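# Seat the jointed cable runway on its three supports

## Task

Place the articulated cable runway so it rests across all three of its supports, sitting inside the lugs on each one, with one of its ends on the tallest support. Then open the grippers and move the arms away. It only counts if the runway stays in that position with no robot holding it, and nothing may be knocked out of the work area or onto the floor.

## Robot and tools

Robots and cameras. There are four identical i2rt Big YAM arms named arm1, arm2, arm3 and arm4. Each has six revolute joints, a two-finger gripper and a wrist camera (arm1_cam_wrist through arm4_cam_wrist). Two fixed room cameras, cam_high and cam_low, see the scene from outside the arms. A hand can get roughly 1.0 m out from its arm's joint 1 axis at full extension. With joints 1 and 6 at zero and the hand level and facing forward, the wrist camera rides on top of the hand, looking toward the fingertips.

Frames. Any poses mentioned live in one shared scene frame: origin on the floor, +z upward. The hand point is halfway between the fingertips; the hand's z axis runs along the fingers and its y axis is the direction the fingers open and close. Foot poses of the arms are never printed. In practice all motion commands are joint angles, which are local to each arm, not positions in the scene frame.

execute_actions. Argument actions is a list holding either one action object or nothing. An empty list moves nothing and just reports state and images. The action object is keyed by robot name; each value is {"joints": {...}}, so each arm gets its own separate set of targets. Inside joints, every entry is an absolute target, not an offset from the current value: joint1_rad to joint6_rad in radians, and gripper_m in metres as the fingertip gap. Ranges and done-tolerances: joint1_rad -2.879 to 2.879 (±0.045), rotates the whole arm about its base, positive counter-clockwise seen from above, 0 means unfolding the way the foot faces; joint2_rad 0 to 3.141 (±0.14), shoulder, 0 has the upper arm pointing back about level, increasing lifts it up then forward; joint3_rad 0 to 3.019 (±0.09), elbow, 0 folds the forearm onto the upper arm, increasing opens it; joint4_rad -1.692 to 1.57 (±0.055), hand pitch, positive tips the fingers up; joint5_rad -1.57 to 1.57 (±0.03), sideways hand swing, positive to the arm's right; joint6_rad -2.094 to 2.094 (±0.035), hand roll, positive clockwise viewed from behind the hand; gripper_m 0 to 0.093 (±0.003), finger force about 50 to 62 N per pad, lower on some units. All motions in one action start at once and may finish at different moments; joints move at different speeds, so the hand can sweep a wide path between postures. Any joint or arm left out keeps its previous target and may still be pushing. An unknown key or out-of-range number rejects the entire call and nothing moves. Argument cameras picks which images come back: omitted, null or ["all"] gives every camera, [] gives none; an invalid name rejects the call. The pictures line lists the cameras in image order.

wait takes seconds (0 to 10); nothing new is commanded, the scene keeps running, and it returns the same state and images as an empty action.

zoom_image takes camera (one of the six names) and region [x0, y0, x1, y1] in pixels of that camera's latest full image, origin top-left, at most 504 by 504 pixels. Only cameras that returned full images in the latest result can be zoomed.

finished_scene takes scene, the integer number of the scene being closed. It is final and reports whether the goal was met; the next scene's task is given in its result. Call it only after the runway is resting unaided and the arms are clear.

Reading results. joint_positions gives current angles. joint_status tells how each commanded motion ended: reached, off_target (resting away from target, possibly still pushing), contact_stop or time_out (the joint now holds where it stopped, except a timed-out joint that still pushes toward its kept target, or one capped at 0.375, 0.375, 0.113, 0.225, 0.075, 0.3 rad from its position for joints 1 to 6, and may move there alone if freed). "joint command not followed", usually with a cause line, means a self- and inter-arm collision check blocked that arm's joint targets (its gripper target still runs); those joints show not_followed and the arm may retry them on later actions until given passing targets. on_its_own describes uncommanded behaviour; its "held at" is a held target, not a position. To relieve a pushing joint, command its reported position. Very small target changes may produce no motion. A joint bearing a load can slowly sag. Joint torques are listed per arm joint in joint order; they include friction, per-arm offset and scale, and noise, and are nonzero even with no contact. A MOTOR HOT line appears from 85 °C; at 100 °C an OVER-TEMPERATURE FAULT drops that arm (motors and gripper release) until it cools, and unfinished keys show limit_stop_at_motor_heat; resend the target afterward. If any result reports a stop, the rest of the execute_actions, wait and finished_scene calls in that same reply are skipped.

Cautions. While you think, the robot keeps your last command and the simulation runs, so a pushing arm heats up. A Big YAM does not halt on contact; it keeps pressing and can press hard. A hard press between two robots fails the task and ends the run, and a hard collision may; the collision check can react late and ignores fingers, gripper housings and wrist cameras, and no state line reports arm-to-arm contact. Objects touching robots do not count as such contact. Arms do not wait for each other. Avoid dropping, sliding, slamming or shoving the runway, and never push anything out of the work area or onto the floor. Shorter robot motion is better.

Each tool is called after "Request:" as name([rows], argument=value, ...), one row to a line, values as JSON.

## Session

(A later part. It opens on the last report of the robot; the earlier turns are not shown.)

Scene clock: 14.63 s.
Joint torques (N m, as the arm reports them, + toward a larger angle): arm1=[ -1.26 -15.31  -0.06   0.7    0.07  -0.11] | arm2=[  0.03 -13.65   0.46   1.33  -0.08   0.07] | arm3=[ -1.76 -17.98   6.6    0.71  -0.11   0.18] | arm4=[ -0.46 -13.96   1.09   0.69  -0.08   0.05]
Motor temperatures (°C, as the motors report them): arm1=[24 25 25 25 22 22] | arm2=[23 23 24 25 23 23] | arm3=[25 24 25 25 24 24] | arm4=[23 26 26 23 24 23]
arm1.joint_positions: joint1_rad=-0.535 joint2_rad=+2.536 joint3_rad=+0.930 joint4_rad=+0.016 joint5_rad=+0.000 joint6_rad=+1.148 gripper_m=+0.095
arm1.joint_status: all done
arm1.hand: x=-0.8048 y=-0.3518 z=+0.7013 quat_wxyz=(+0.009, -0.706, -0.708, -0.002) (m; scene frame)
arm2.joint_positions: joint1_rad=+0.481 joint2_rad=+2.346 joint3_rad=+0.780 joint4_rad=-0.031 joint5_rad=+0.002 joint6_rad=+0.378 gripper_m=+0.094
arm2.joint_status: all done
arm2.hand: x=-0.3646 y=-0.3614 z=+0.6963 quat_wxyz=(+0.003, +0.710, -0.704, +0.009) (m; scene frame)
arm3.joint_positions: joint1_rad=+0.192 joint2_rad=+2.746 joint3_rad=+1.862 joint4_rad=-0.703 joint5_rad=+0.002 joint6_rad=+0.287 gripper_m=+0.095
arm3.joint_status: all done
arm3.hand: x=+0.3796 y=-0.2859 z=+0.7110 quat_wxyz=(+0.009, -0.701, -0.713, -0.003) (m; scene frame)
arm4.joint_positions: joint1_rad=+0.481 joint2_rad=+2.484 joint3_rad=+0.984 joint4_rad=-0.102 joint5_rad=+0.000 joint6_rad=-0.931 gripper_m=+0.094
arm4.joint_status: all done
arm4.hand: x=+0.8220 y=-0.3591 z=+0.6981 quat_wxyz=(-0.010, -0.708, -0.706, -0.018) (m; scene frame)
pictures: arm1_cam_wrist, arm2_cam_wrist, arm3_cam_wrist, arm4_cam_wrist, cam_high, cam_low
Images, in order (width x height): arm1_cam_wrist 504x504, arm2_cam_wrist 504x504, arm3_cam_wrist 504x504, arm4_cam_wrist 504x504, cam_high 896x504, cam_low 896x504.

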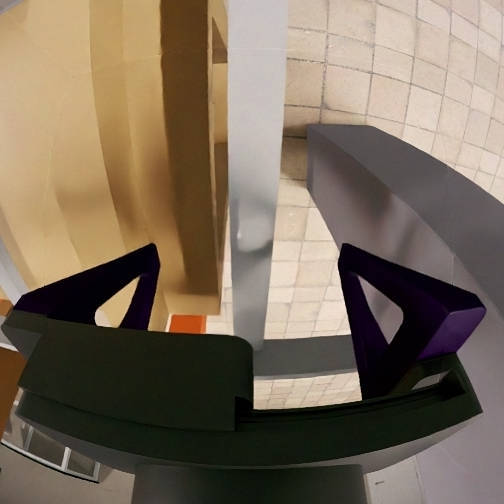

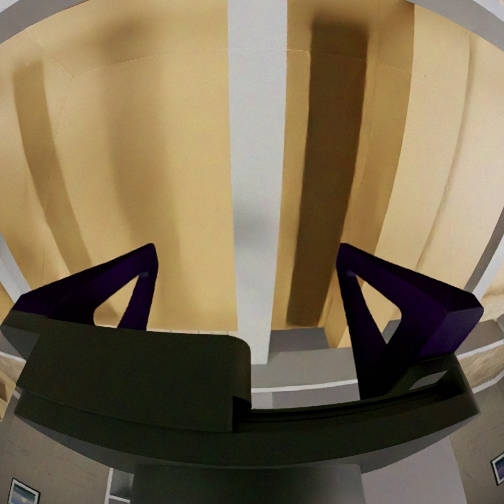

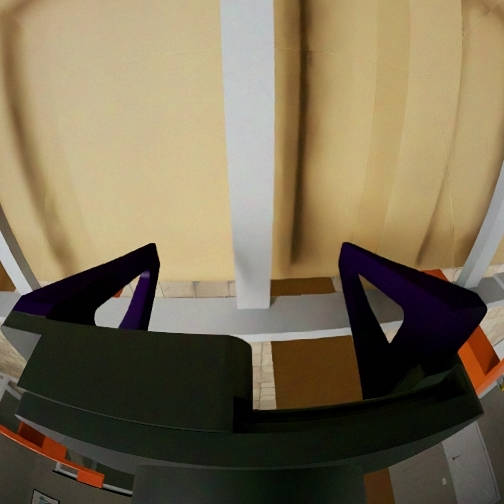

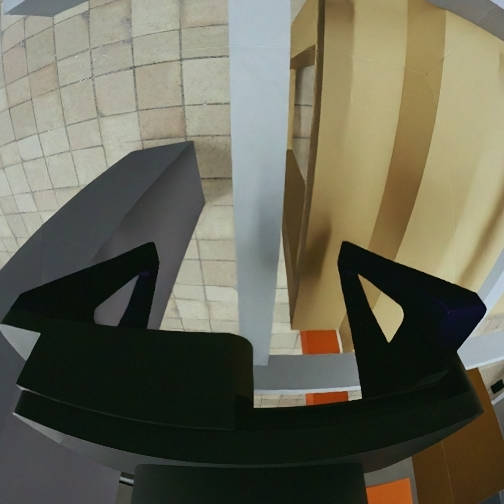

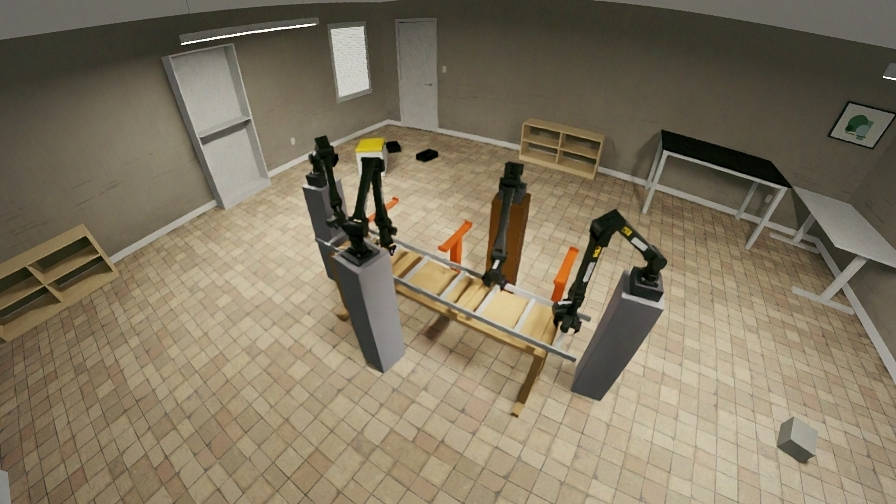

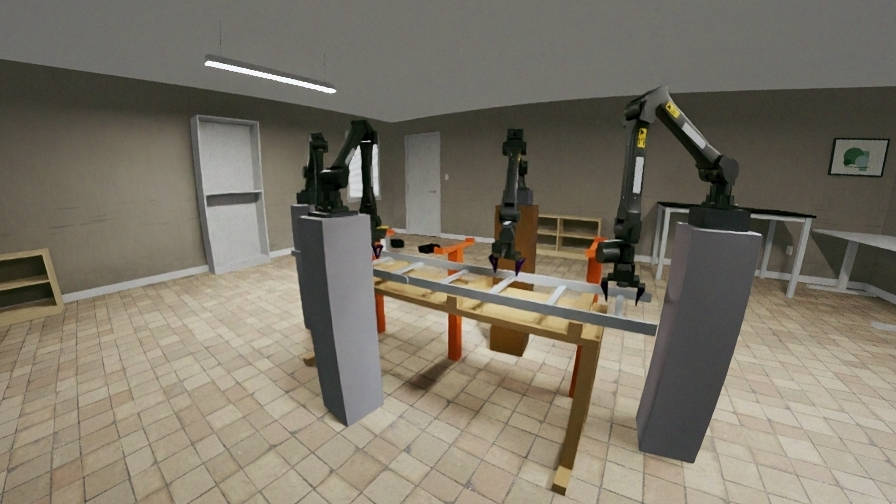

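Request:
execute_actions([
  {"arm1":{"joints":{"joint2_rad":2.648,"joint3_rad":1.003,"joint4_rad":0.074}},"arm2":{"joints":{"joint2_rad":2.452,"joint3_rad":0.833,"joint4_rad":0.048}},"arm3":{"joints":{"joint2_rad":2.862,"joint3_rad":1.947,"joint4_rad":-0.656}},"arm4":{"joints":{"joint2_rad":2.582,"joint3_rad":1.048,"joint4_rad":-0.037}}},
])

Scene clock: 20.27 s.
Joint torques (N m, as the arm reports them, + toward a larger angle): arm1=[ -1.25 -15.14  -0.92   0.52   0.07  -0.11] | arm2=[  0.02 -13.04  -0.21   1.3   -0.08   0.06] | arm3=[ -1.78 -18.14   7.46   0.51  -0.1    0.18] | arm4=[ -0.52 -13.4    0.25   0.57  -0.08   0.05]
Motor temperatures (°C, as the motors report them): arm1=[24 25 25 25 22 22] | arm2=[23 24 24 25 23 23] | arm3=[25 24 25 25 24 24] | arm4=[23 27 25 23 24 23]
arm1.joint_positions: joint1_rad=-0.535 joint2_rad=+2.643 joint3_rad=+1.004 joint4_rad=+0.072 joint5_rad=+0.000 joint6_rad=+1.147 gripper_m=+0.095
arm1.joint_status: all done
arm1.hand: x=-0.7976 y=-0.3546 z=+0.6636 quat_wxyz=(-0.001, -0.706, -0.708, -0.006) (m; scene frame)
arm2.joint_positions: joint1_rad=+0.481 joint2_rad=+2.446 joint3_rad=+0.832 joint4_rad=+0.043 joint5_rad=+0.002 joint6_rad=+0.378 gripper_m=+0.094
arm2.joint_status: all done
arm2.hand: x=-0.3680 y=-0.3529 z=+0.6641 quat_wxyz=(-0.003, +0.710, -0.704, -0.003) (m; scene frame)
arm3.joint_positions: joint1_rad=+0.192 joint2_rad=+2.857 joint3_rad=+1.927 joint4_rad=-0.665 joint5_rad=+0.002 joint6_rad=+0.287 gripper_m=+0.095
arm3.joint_status: all done
arm3.hand: x=+0.3770 y=-0.2779 z=+0.6584 quat_wxyz=(+0.012, -0.701, -0.713, -0.004) (m; scene frame)
arm4.joint_positions: joint1_rad=+0.481 joint2_rad=+2.579 joint3_rad=+1.048 joint4_rad=-0.047 joint5_rad=+0.000 joint6_rad=-0.931 gripper_m=+0.094
arm4.joint_status: all done
arm4.hand: x=+0.8149 y=-0.3649 z=+0.6641 quat_wxyz=(-0.009, -0.708, -0.706, -0.006) (m; scene frame)
pictures: arm1_cam_wrist, arm2_cam_wrist, arm3_cam_wrist, arm4_cam_wrist, cam_high, cam_low
Images, in order (width x height): arm1_cam_wrist 504x504, arm2_cam_wrist 504x504, arm3_cam_wrist 504x504, arm4_cam_wrist 504x504, cam_high 896x504, cam_low 896x504.

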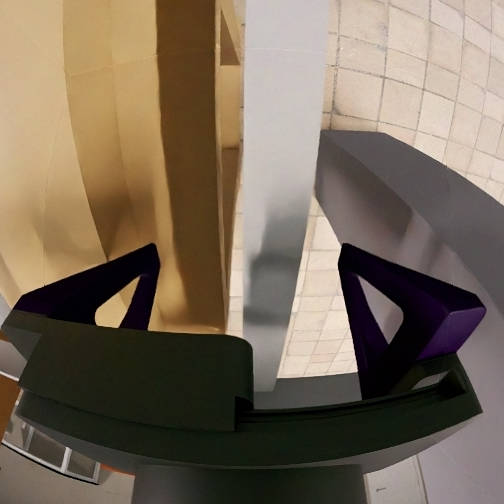

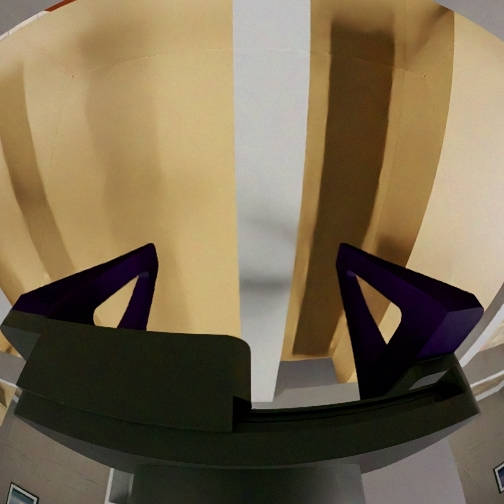

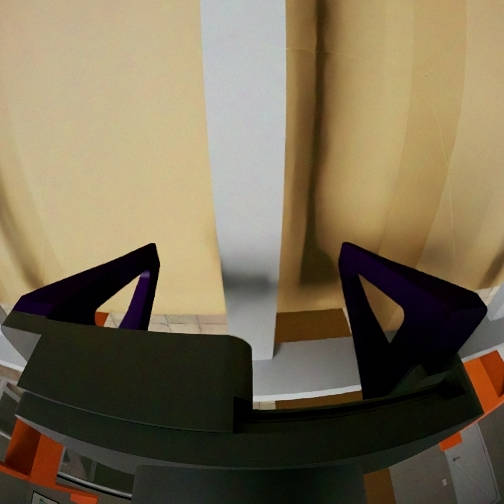

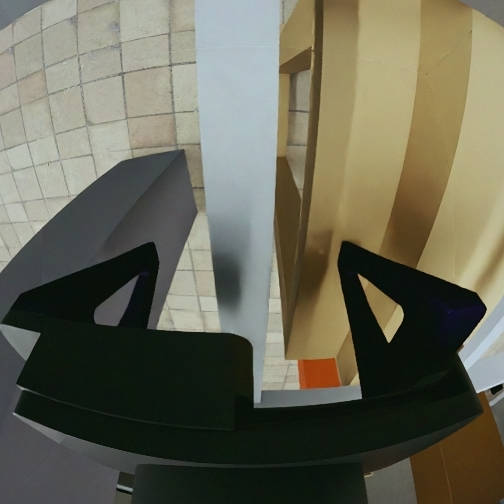

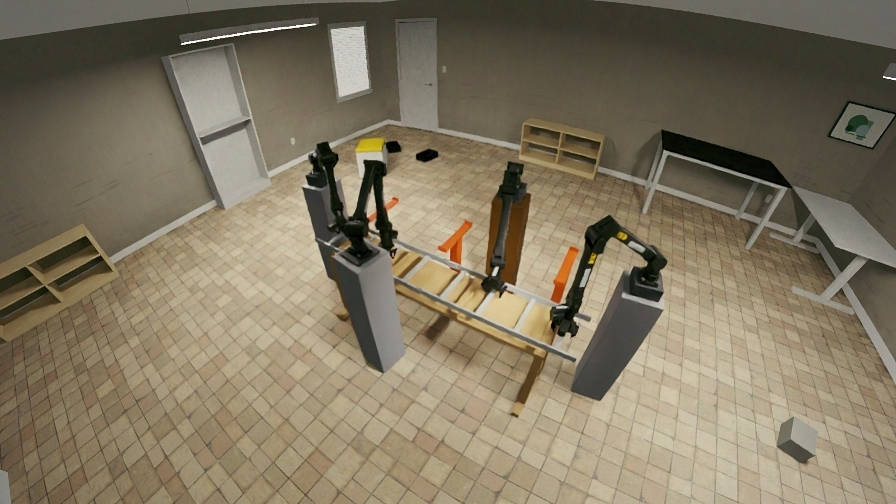

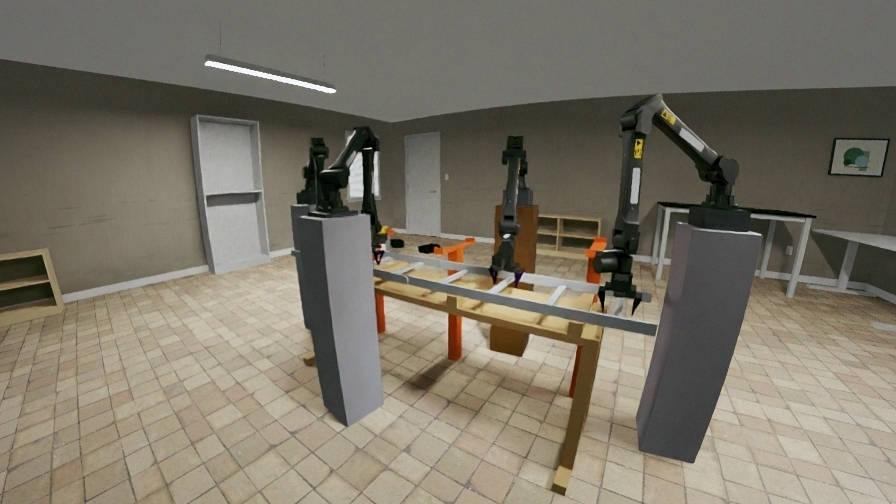

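Request:
execute_actions([
  {"arm1":{"joints":{"gripper_m":0.0}},"arm2":{"joints":{"gripper_m":0.0}},"arm3":{"joints":{"gripper_m":0.0}},"arm4":{"joints":{"gripper_m":0.0}}},
])

Scene clock: 21.13 s.
Joint torques (N m, as the arm reports them, + toward a larger angle): arm1=[ -0.74 -14.95  -0.21   0.67  -0.14  -0.11] | arm2=[  1.07 -12.89   0.03   1.24  -0.91   0.11] | arm3=[ -1.75 -18.07   7.44   0.46  -0.15   0.24] | arm4=[ -0.52 -13.27   0.5    0.61   0.16   0.07]
Motor temperatures (°C, as the motors report them): arm1=[24 25 25 25 22 22] | arm2=[23 24 24 25 23 23] | arm3=[25 25 25 25 24 24] | arm4=[23 27 25 23 24 23]
arm1.joint_positions: joint1_rad=-0.541 joint2_rad=+2.647 joint3_rad=+0.994 joint4_rad=+0.068 joint5_rad=+0.007 joint6_rad=+1.147 gripper_m=+0.025
arm1.joint_status: gripper_m off_target (ended at +0.025, target +0.000)
arm1.hand: x=-0.8069 y=-0.3539 z=+0.6628 quat_wxyz=(+0.006, -0.708, -0.706, +0.000) (m; scene frame)
arm2.joint_positions: joint1_rad=+0.470 joint2_rad=+2.447 joint3_rad=+0.829 joint4_rad=+0.043 joint5_rad=+0.022 joint6_rad=+0.372 gripper_m=+0.024
arm2.joint_status: gripper_m off_target (ended at +0.024, target +0.000)
arm2.hand: x=-0.3602 y=-0.3529 z=+0.6637 quat_wxyz=(-0.011, +0.708, -0.706, +0.003) (m; scene frame)
arm3.joint_positions: joint1_rad=+0.191 joint2_rad=+2.857 joint3_rad=+1.927 joint4_rad=-0.665 joint5_rad=+0.003 joint6_rad=+0.283 gripper_m=+0.025
arm3.joint_status: gripper_m off_target (ended at +0.025, target +0.000)
arm3.hand: x=+0.3766 y=-0.2781 z=+0.6584 quat_wxyz=(+0.012, -0.699, -0.715, -0.004) (m; scene frame)
arm4.joint_positions: joint1_rad=+0.482 joint2_rad=+2.579 joint3_rad=+1.045 joint4_rad=-0.046 joint5_rad=-0.005 joint6_rad=-0.933 gripper_m=+0.025
arm4.joint_status: gripper_m off_target (ended at +0.025, target +0.000)
arm4.hand: x=+0.8174 y=-0.3646 z=+0.6641 quat_wxyz=(-0.011, -0.708, -0.706, -0.007) (m; scene frame)
pictures: arm1_cam_wrist, arm2_cam_wrist, arm3_cam_wrist, arm4_cam_wrist, cam_high, cam_low
Images, in order (width x height): arm1_cam_wrist 504x504, arm2_cam_wrist 504x504, arm3_cam_wrist 504x504, arm4_cam_wrist 504x504, cam_high 896x504, cam_low 896x504.

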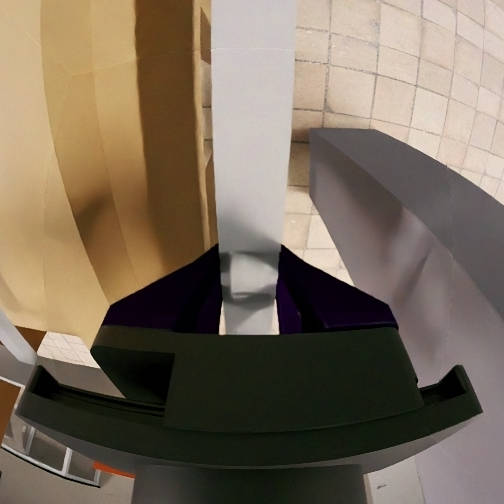

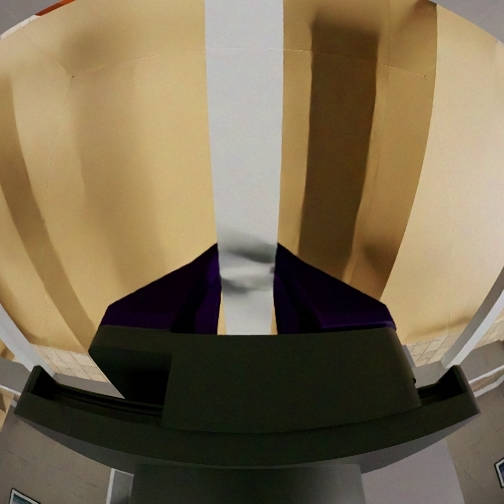

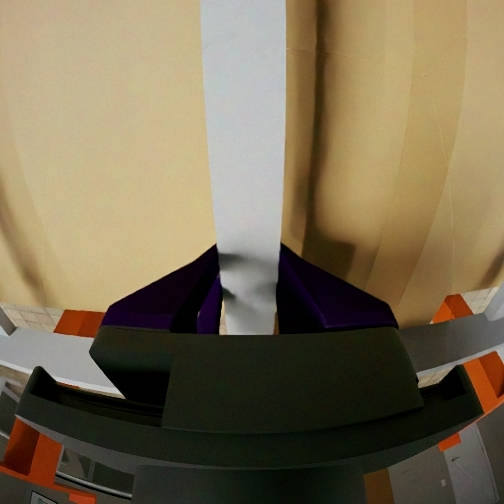

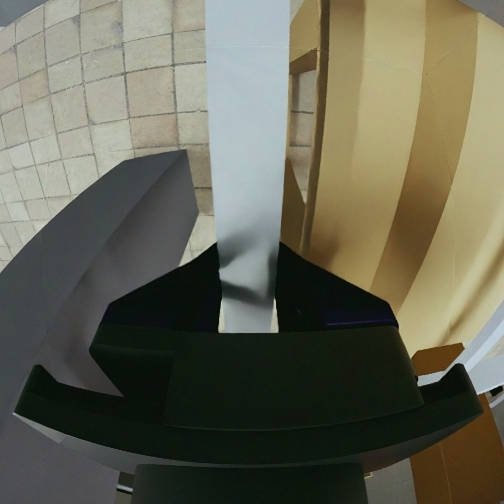

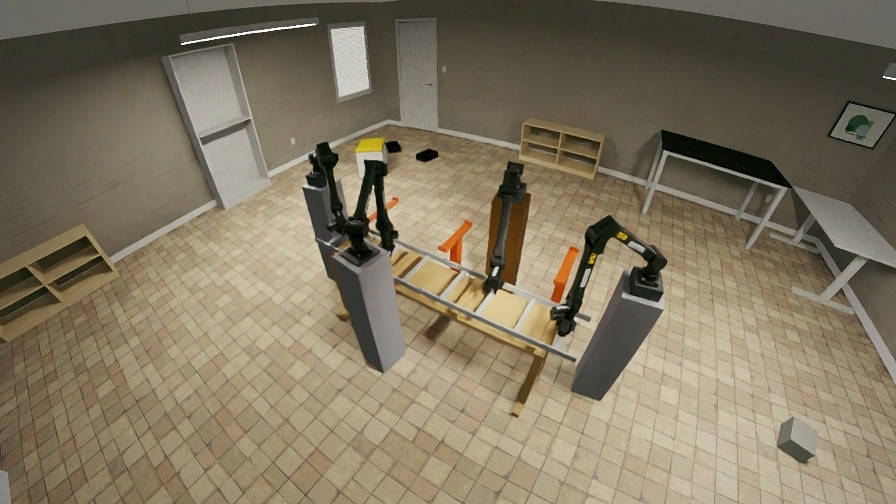

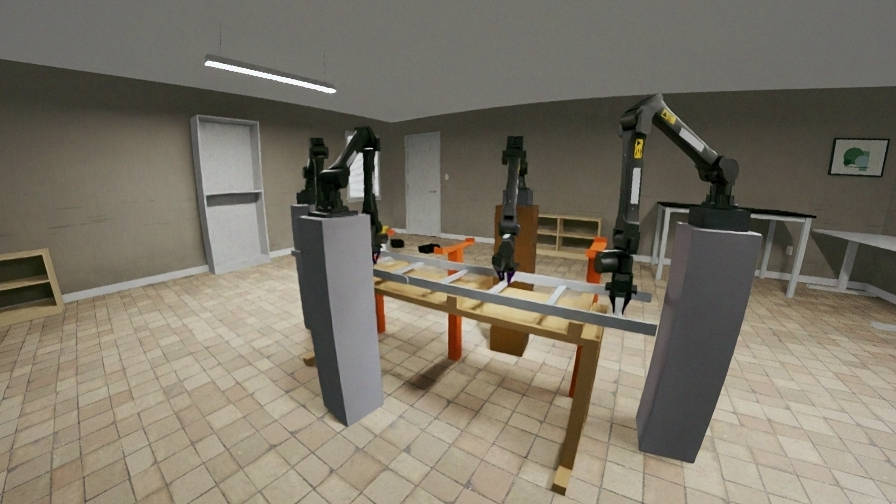

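Request:
execute_actions([
  {"arm1":{"joints":{"joint2_rad":2.192,"joint3_rad":0.782,"joint4_rad":-0.161}},"arm2":{"joints":{"joint2_rad":1.951,"joint3_rad":0.689,"joint4_rad":-0.309}},"arm3":{"joints":{"joint2_rad":2.524,"joint3_rad":1.745,"joint4_rad":-0.792}},"arm4":{"joints":{"joint2_rad":2.152,"joint3_rad":0.868,"joint4_rad":-0.287}}},
], cameras=["cam_high","cam_low"])

Scene clock: 24.07 s.
Joint torques (N m, as the arm reports them, + toward a larger angle): arm1=[  0.43 -14.72   1.13   0.59  -0.77   0.05] | arm2=[  1.01 -20.42   0.33  -1.26  -0.21   0.11] | arm3=[ -1.11 -22.48   6.82  -1.49   0.63   0.44] | arm4=[  0.32 -15.49   2.21  -0.51  -0.7    0.17]
Motor temperatures (°C, as the motors report them): arm1=[24 26 25 25 23 22] | arm2=[23 24 24 25 23 23] | arm3=[25 25 25 25 24 24] | arm4=[23 27 25 23 24 23]
arm1.joint_positions: joint1_rad=-0.555 joint2_rad=+2.203 joint3_rad=+0.785 joint4_rad=-0.166 joint5_rad=+0.025 joint6_rad=+1.133 gripper_m=+0.025
arm1.joint_status: all done
arm1.hand: x=-0.8094 y=-0.3637 z=+0.8111 quat_wxyz=(+0.003, -0.708, -0.706, +0.008) (m; scene frame)
arm2.joint_positions: joint1_rad=+0.467 joint2_rad=+2.066 joint3_rad=+0.709 joint4_rad=-0.245 joint5_rad=+0.005 joint6_rad=+0.371 gripper_m=+0.025
arm2.joint_status: joint4_rad time_out (moved -0.287 of -0.352); the others done
arm2.on_its_own: joint4_rad reads -0.245 and still pushes toward -0.309 since a time_out
arm2.hand: x=-0.3612 y=-0.3561 z=+0.7829 quat_wxyz=(+0.002, +0.708, -0.706, +0.012) (m; scene frame)
arm3.joint_positions: joint1_rad=+0.184 joint2_rad=+2.588 joint3_rad=+1.738 joint4_rad=-0.761 joint5_rad=-0.019 joint6_rad=+0.264 gripper_m=+0.025
arm3.joint_status: all done
arm3.hand: x=+0.3746 y=-0.2735 z=+0.7777 quat_wxyz=(+0.014, -0.695, -0.718, -0.018) (m; scene frame)
arm4.joint_positions: joint1_rad=+0.474 joint2_rad=+2.199 joint3_rad=+0.868 joint4_rad=-0.267 joint5_rad=+0.013 joint6_rad=-0.942 gripper_m=+0.025
arm4.joint_status: all done
arm4.hand: x=+0.8170 y=-0.3547 z=+0.7967 quat_wxyz=(-0.004, -0.707, -0.707, -0.018) (m; scene frame)
pictures: cam_high, cam_low
Images, in order (width x height): cam_high 896x504, cam_low 896x504.

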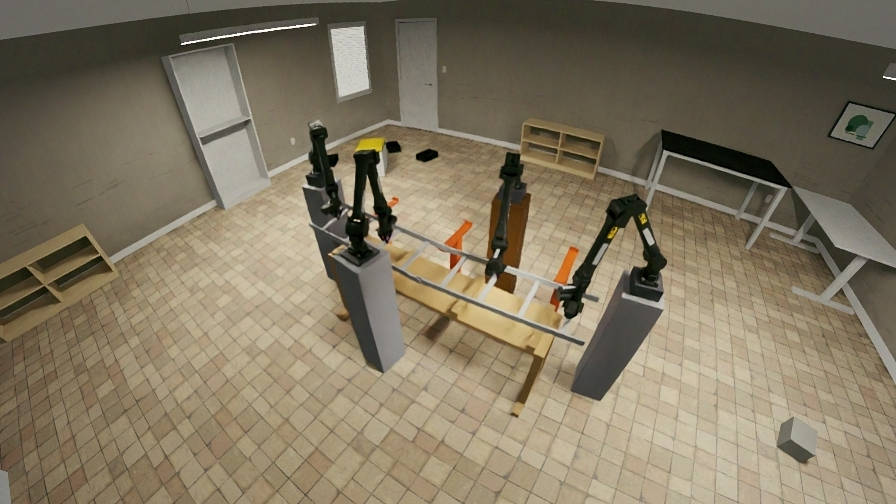

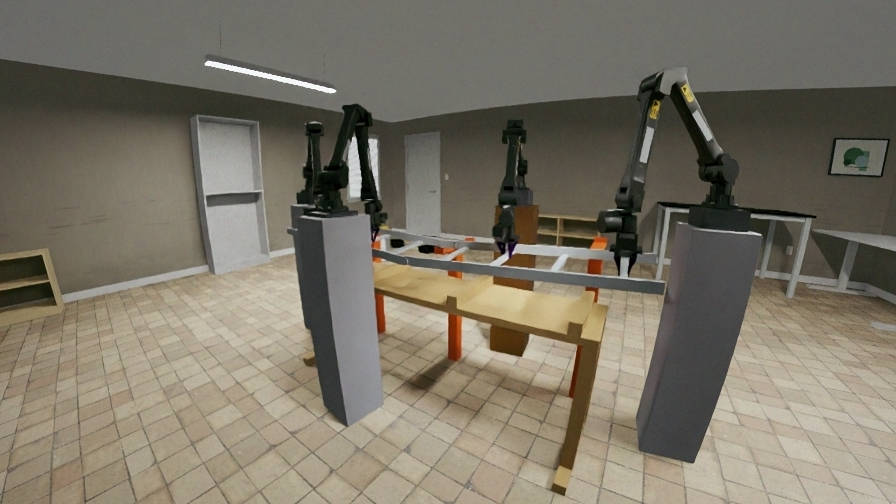

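Request:
execute_actions([
  {"arm1":{"joints":{"joint2_rad":1.729,"joint3_rad":0.732,"joint4_rad":-0.574}},"arm2":{"joints":{"joint2_rad":1.428,"joint3_rad":0.772,"joint4_rad":-0.915}},"arm3":{"joints":{"joint2_rad":2.232,"joint3_rad":1.729,"joint4_rad":-1.068}},"arm4":{"joints":{"joint2_rad":1.709,"joint3_rad":0.856,"joint4_rad":-0.718}}},
])

Scene clock: 27.03 s.
Joint torques (N m, as the arm reports them, + toward a larger angle): arm1=[  1.49 -10.74   5.7    0.39  -0.98   0.17] | arm2=[  0.76 -19.49   8.62  -3.08  -0.41   0.09] | arm3=[ -1.29 -21.57   9.96  -1.7    0.38   0.43] | arm4=[ -1.25 -12.48   7.8   -0.47  -0.5    0.03]
Motor temperatures (°C, as the motors report them): arm1=[24 26 25 25 23 22] | arm2=[23 24 24 25 23 23] | arm3=[25 26 25 25 24 24] | arm4=[23 27 25 23 24 23]
arm1.joint_positions: joint1_rad=-0.568 joint2_rad=+1.713 joint3_rad=+0.730 joint4_rad=-0.573 joint5_rad=+0.031 joint6_rad=+1.120 gripper_m=+0.025
arm1.joint_status: all done
arm1.hand: x=-0.8102 y=-0.3715 z=+0.9706 quat_wxyz=(-0.011, -0.708, -0.706, +0.007) (m; scene frame)
arm2.joint_positions: joint1_rad=+0.472 joint2_rad=+1.567 joint3_rad=+0.734 joint4_rad=-0.802 joint5_rad=+0.010 joint6_rad=+0.375 gripper_m=+0.025
arm2.joint_status: joint4_rad time_out (moved -0.557 of -0.670); the others done
arm2.on_its_own: joint4_rad reads -0.802 and still pushes toward -0.915 since a time_out
arm2.hand: x=-0.3596 y=-0.3626 z=+0.9519 quat_wxyz=(+0.006, +0.708, -0.706, +0.028) (m; scene frame)
arm3.joint_positions: joint1_rad=+0.186 joint2_rad=+2.291 joint3_rad=+1.704 joint4_rad=-1.034 joint5_rad=-0.012 joint6_rad=+0.265 gripper_m=+0.025
arm3.joint_status: all done
arm3.hand: x=+0.3769 y=-0.2795 z=+0.9519 quat_wxyz=(+0.020, -0.695, -0.719, -0.017) (m; scene frame)
arm4.joint_positions: joint1_rad=+0.491 joint2_rad=+1.742 joint3_rad=+0.835 joint4_rad=-0.698 joint5_rad=+0.009 joint6_rad=-0.930 gripper_m=+0.025
arm4.joint_status: all done
arm4.hand: x=+0.8210 y=-0.3576 z=+0.9624 quat_wxyz=(-0.006, -0.705, -0.709, -0.021) (m; scene frame)
pictures: arm1_cam_wrist, arm2_cam_wrist, arm3_cam_wrist, arm4_cam_wrist, cam_high, cam_low
Images, in order (width x height): arm1_cam_wrist 504x504, arm2_cam_wrist 504x504, arm3_cam_wrist 504x504, arm4_cam_wrist 504x504, cam_high 896x504, cam_low 896x504.

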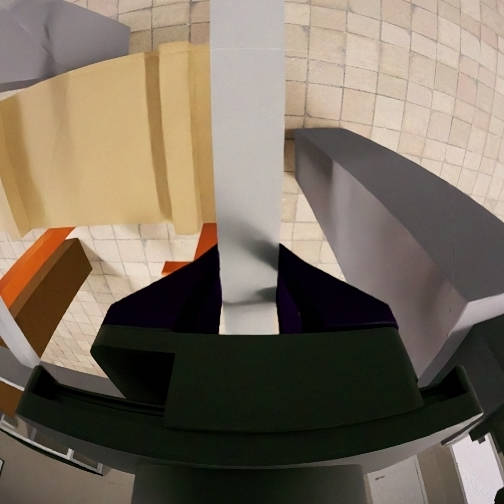

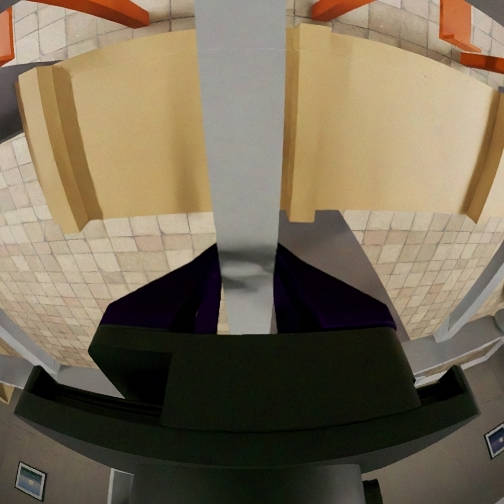

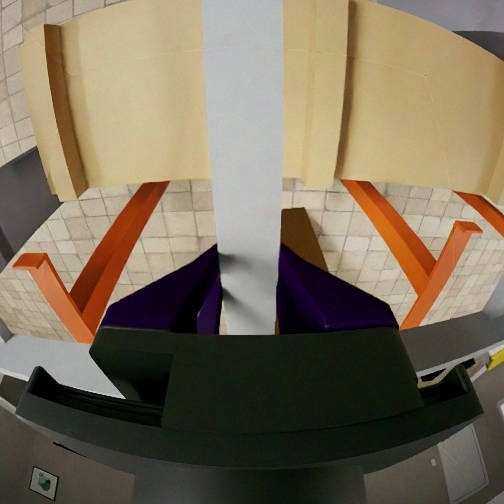

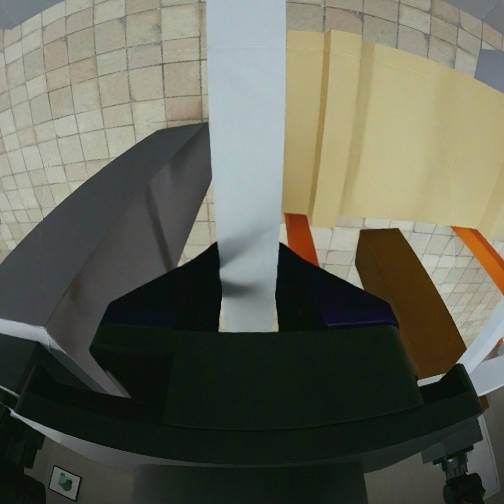

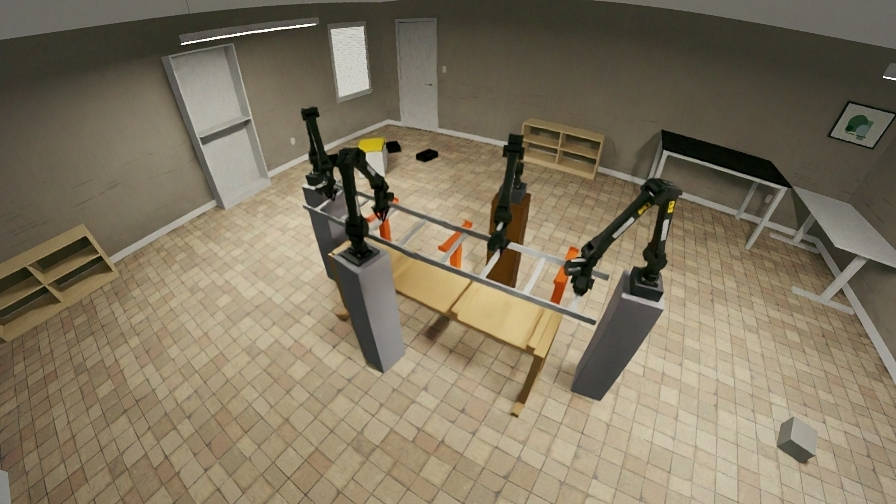

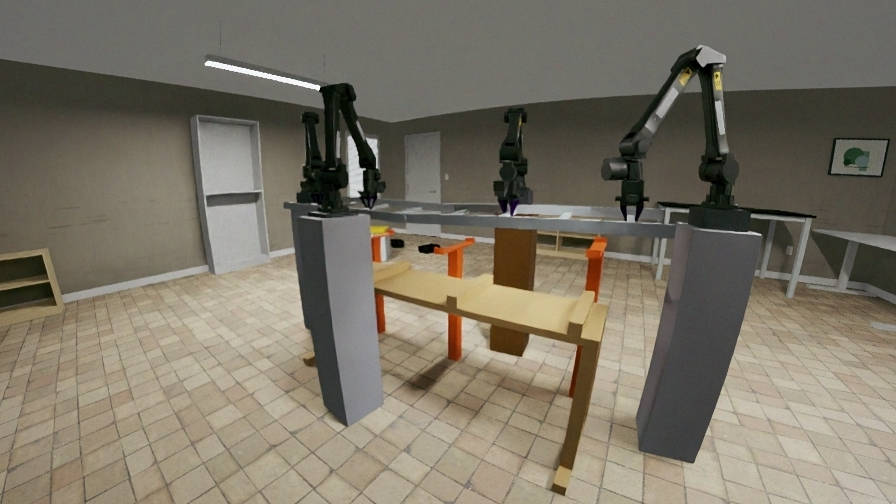

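Request:
execute_actions([
  {"arm1":{"joints":{"joint1_rad":-0.035,"joint2_rad":1.676,"joint3_rad":0.652,"joint4_rad":-0.547,"joint6_rad":1.648}},"arm2":{"joints":{"joint1_rad":0.344,"joint2_rad":1.803,"joint3_rad":1.236,"joint4_rad":-1.004,"joint6_rad":0.245}},"arm3":{"joints":{"joint1_rad":0.295,"joint2_rad":1.896,"joint3_rad":1.131,"joint4_rad":-0.806,"joint6_rad":0.402}},"arm4":{"joints":{"joint1_rad":0.042,"joint2_rad":1.555,"joint3_rad":0.654,"joint4_rad":-0.67,"joint6_rad":-1.372}}},
], cameras=["cam_high"])

Scene clock: 30.03 s.
Joint torques (N m, as the arm reports them, + toward a larger angle): arm1=[  1.63 -12.46   4.5    0.09  -0.37   0.2 ] | arm2=[  0.67 -25.5    8.24  -3.1   -0.15   0.06] | arm3=[ -0.74 -21.33   6.35  -2.02   1.33   0.45] | arm4=[  0.29 -10.25   7.43  -0.43  -1.11   0.16]
Motor temperatures (°C, as the motors report them): arm1=[24 26 25 25 23 22] | arm2=[23 25 24 25 23 23] | arm3=[25 26 25 25 24 24] | arm4=[23 27 26 23 25 23]
arm1.joint_positions: joint1_rad=-0.061 joint2_rad=+1.696 joint3_rad=+0.658 joint4_rad=-0.542 joint5_rad=+0.013 joint6_rad=+1.625 gripper_m=+0.025
arm1.joint_status: all done
arm1.hand: x=-0.8015 y=-0.1946 z=+0.9631 quat_wxyz=(-0.001, -0.707, -0.707, +0.002) (m; scene frame)
arm2.joint_positions: joint1_rad=+0.333 joint2_rad=+1.935 joint3_rad=+1.213 joint4_rad=-0.889 joint5_rad=+0.003 joint6_rad=+0.238 gripper_m=+0.025
arm2.joint_status: joint4_rad time_out (moved -0.087 of -0.202); the others done
arm2.on_its_own: joint4_rad reads -0.889 and still pushes toward -1.004 since a time_out
arm2.hand: x=-0.3565 y=-0.1867 z=+0.9339 quat_wxyz=(+0.007, +0.707, -0.707, +0.014) (m; scene frame)
arm3.joint_positions: joint1_rad=+0.290 joint2_rad=+2.020 joint3_rad=+1.125 joint4_rad=-0.767 joint5_rad=-0.038 joint6_rad=+0.366 gripper_m=+0.025
arm3.joint_status: joint6_rad time_out (moved +0.101 of +0.137); the others done
arm3.on_its_own: joint6_rad reads +0.366 and still pushes toward +0.402 since a time_out
arm3.hand: x=+0.3776 y=-0.1039 z=+0.9379 quat_wxyz=(+0.036, -0.694, -0.719, -0.035) (m; scene frame)
arm4.joint_positions: joint1_rad=+0.034 joint2_rad=+1.591 joint3_rad=+0.632 joint4_rad=-0.652 joint5_rad=+0.022 joint6_rad=-1.379 gripper_m=+0.025
arm4.joint_status: all done
arm4.hand: x=+0.8235 y=-0.1839 z=+0.9651 quat_wxyz=(-0.010, -0.708, -0.706, -0.026) (m; scene frame)
pictures: cam_high
Images, in order (width x height): cam_high 896x504.

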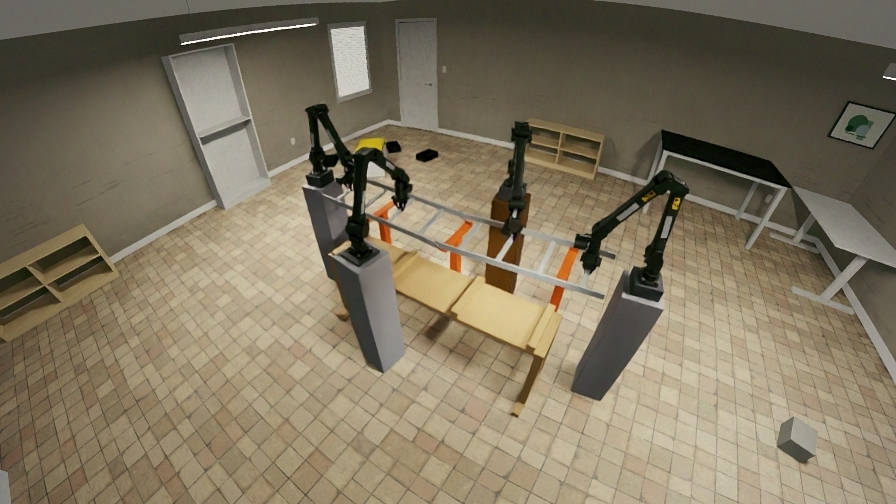

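Request:
execute_actions([
  {"arm1":{"joints":{"joint1_rad":0.455,"joint2_rad":1.784,"joint3_rad":0.819,"joint4_rad":-0.606,"joint6_rad":2.09}},"arm2":{"joints":{"joint1_rad":0.279,"joint2_rad":2.208,"joint3_rad":1.987,"joint4_rad":-1.35,"joint6_rad":0.18}},"arm3":{"joints":{"joint1_rad":0.513,"joint2_rad":1.501,"joint3_rad":0.68,"joint4_rad":-0.75,"joint6_rad":0.62}},"arm4":{"joints":{"joint1_rad":-0.51,"joint2_rad":1.587,"joint3_rad":0.693,"joint4_rad":-0.677,"joint6_rad":-1.925}}},
])

Scene clock: 33.13 s.
Joint torques (N m, as the arm reports them, + toward a larger angle): arm1=[  1.39 -14.98   7.02  -0.62  -0.42   0.13] | arm2=[ -0.61 -29.59  13.27  -4.02   0.05   0.06] | arm3=[ -0.02 -15.13   7.64  -3.22  -0.32   0.95] | arm4=[ 0.31 -9.2   5.83  0.07 -1.13 -0.06]
Motor temperatures (°C, as the motors report them): arm1=[24 26 25 25 23 22] | arm2=[23 26 25 25 23 23] | arm3=[25 26 25 25 25 24] | arm4=[23 27 26 23 25 23]
arm1.joint_positions: joint1_rad=+0.431 joint2_rad=+1.816 joint3_rad=+0.797 joint4_rad=-0.587 joint5_rad=+0.015 joint6_rad=+2.075 gripper_m=+0.025
arm1.joint_status: all done
arm1.hand: x=-0.8104 y=-0.0191 z=+0.9523 quat_wxyz=(-0.002, -0.692, -0.722, +0.013) (m; scene frame)
arm2.joint_positions: joint1_rad=+0.285 joint2_rad=+2.307 joint3_rad=+1.918 joint4_rad=-1.209 joint5_rad=-0.002 joint6_rad=+0.172 gripper_m=+0.025
arm2.joint_status: joint4_rad time_out (moved -0.320 of -0.461); the others done
arm2.on_its_own: joint4_rad reads -1.209 and still pushes toward -1.350 since a time_out
arm2.hand: x=-0.3668 y=-0.0089 z=+0.9476 quat_wxyz=(+0.007, +0.713, -0.701, +0.007) (m; scene frame)
arm3.joint_positions: joint1_rad=+0.500 joint2_rad=+1.618 joint3_rad=+0.654 joint4_rad=-0.685 joint5_rad=+0.008 joint6_rad=+0.540 gripper_m=+0.025
arm3.joint_status: joint4_rad time_out (moved +0.082 of +0.017); joint6_rad time_out (moved +0.174 of +0.254); the others done
arm3.on_its_own: joint4_rad reads -0.685 and still pushes toward -0.750 since a time_out; joint6_rad reads +0.540 and still pushes toward +0.620 since a time_out
arm3.hand: x=+0.3645 y=+0.0686 z=+0.9856 quat_wxyz=(+0.040, -0.680, -0.732, -0.004) (m; scene frame)
arm4.joint_positions: joint1_rad=-0.520 joint2_rad=+1.595 joint3_rad=+0.695 joint4_rad=-0.673 joint5_rad=+0.022 joint6_rad=-1.912 gripper_m=+0.025
arm4.joint_status: all done
arm4.hand: x=+0.8138 y=-0.0066 z=+0.9764 quat_wxyz=(-0.005, -0.715, -0.699, -0.014) (m; scene frame)
pictures: arm1_cam_wrist, arm2_cam_wrist, arm3_cam_wrist, arm4_cam_wrist, cam_high, cam_low
Images, in order (width x height): arm1_cam_wrist 504x504, arm2_cam_wrist 504x504, arm3_cam_wrist 504x504, arm4_cam_wrist 504x504, cam_high 896x504, cam_low 896x504.

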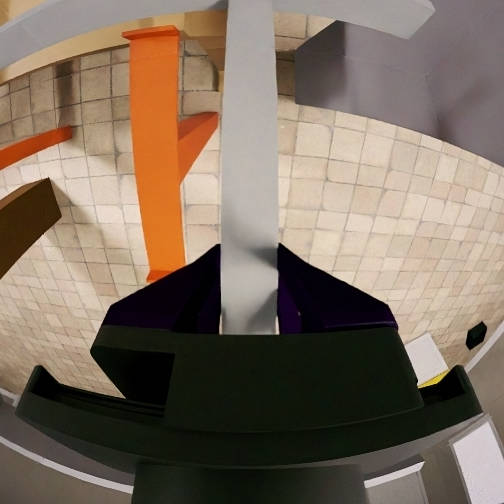

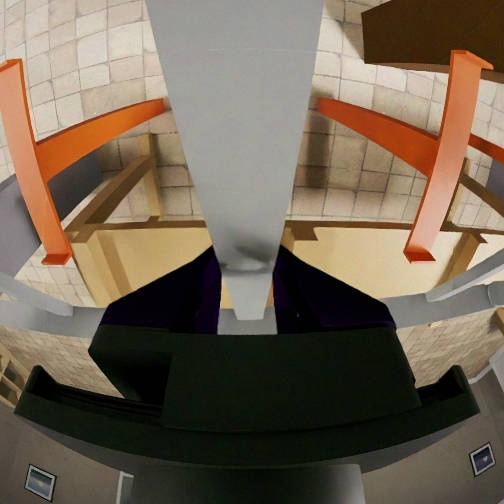

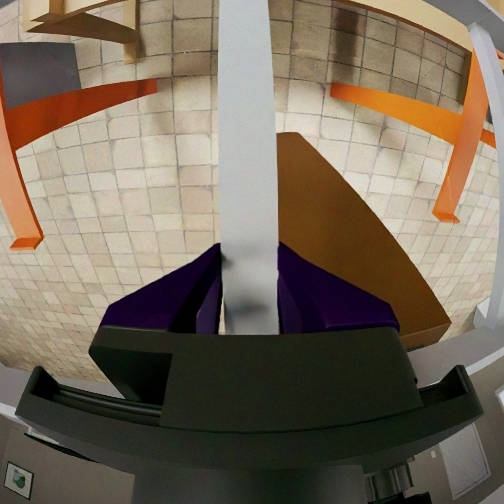

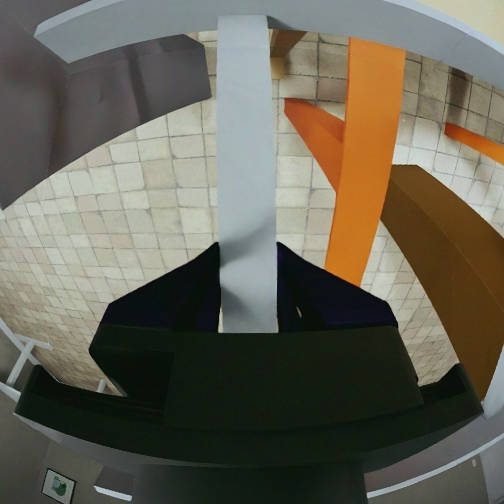

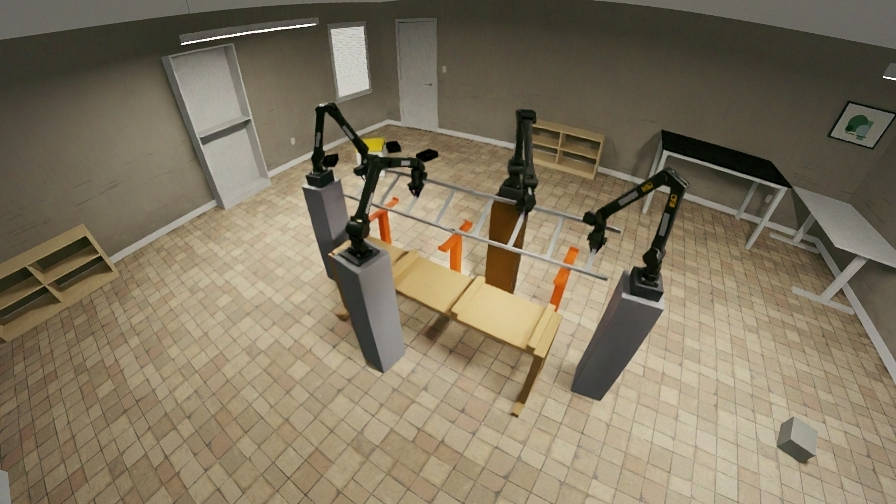

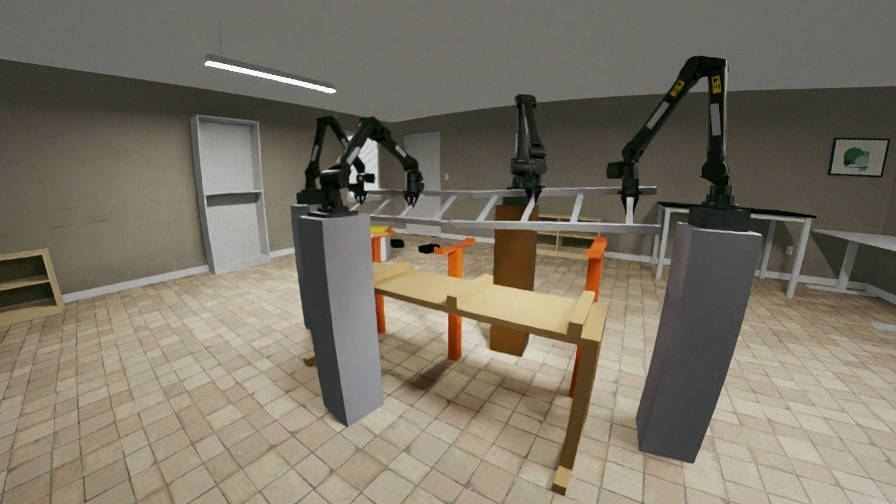

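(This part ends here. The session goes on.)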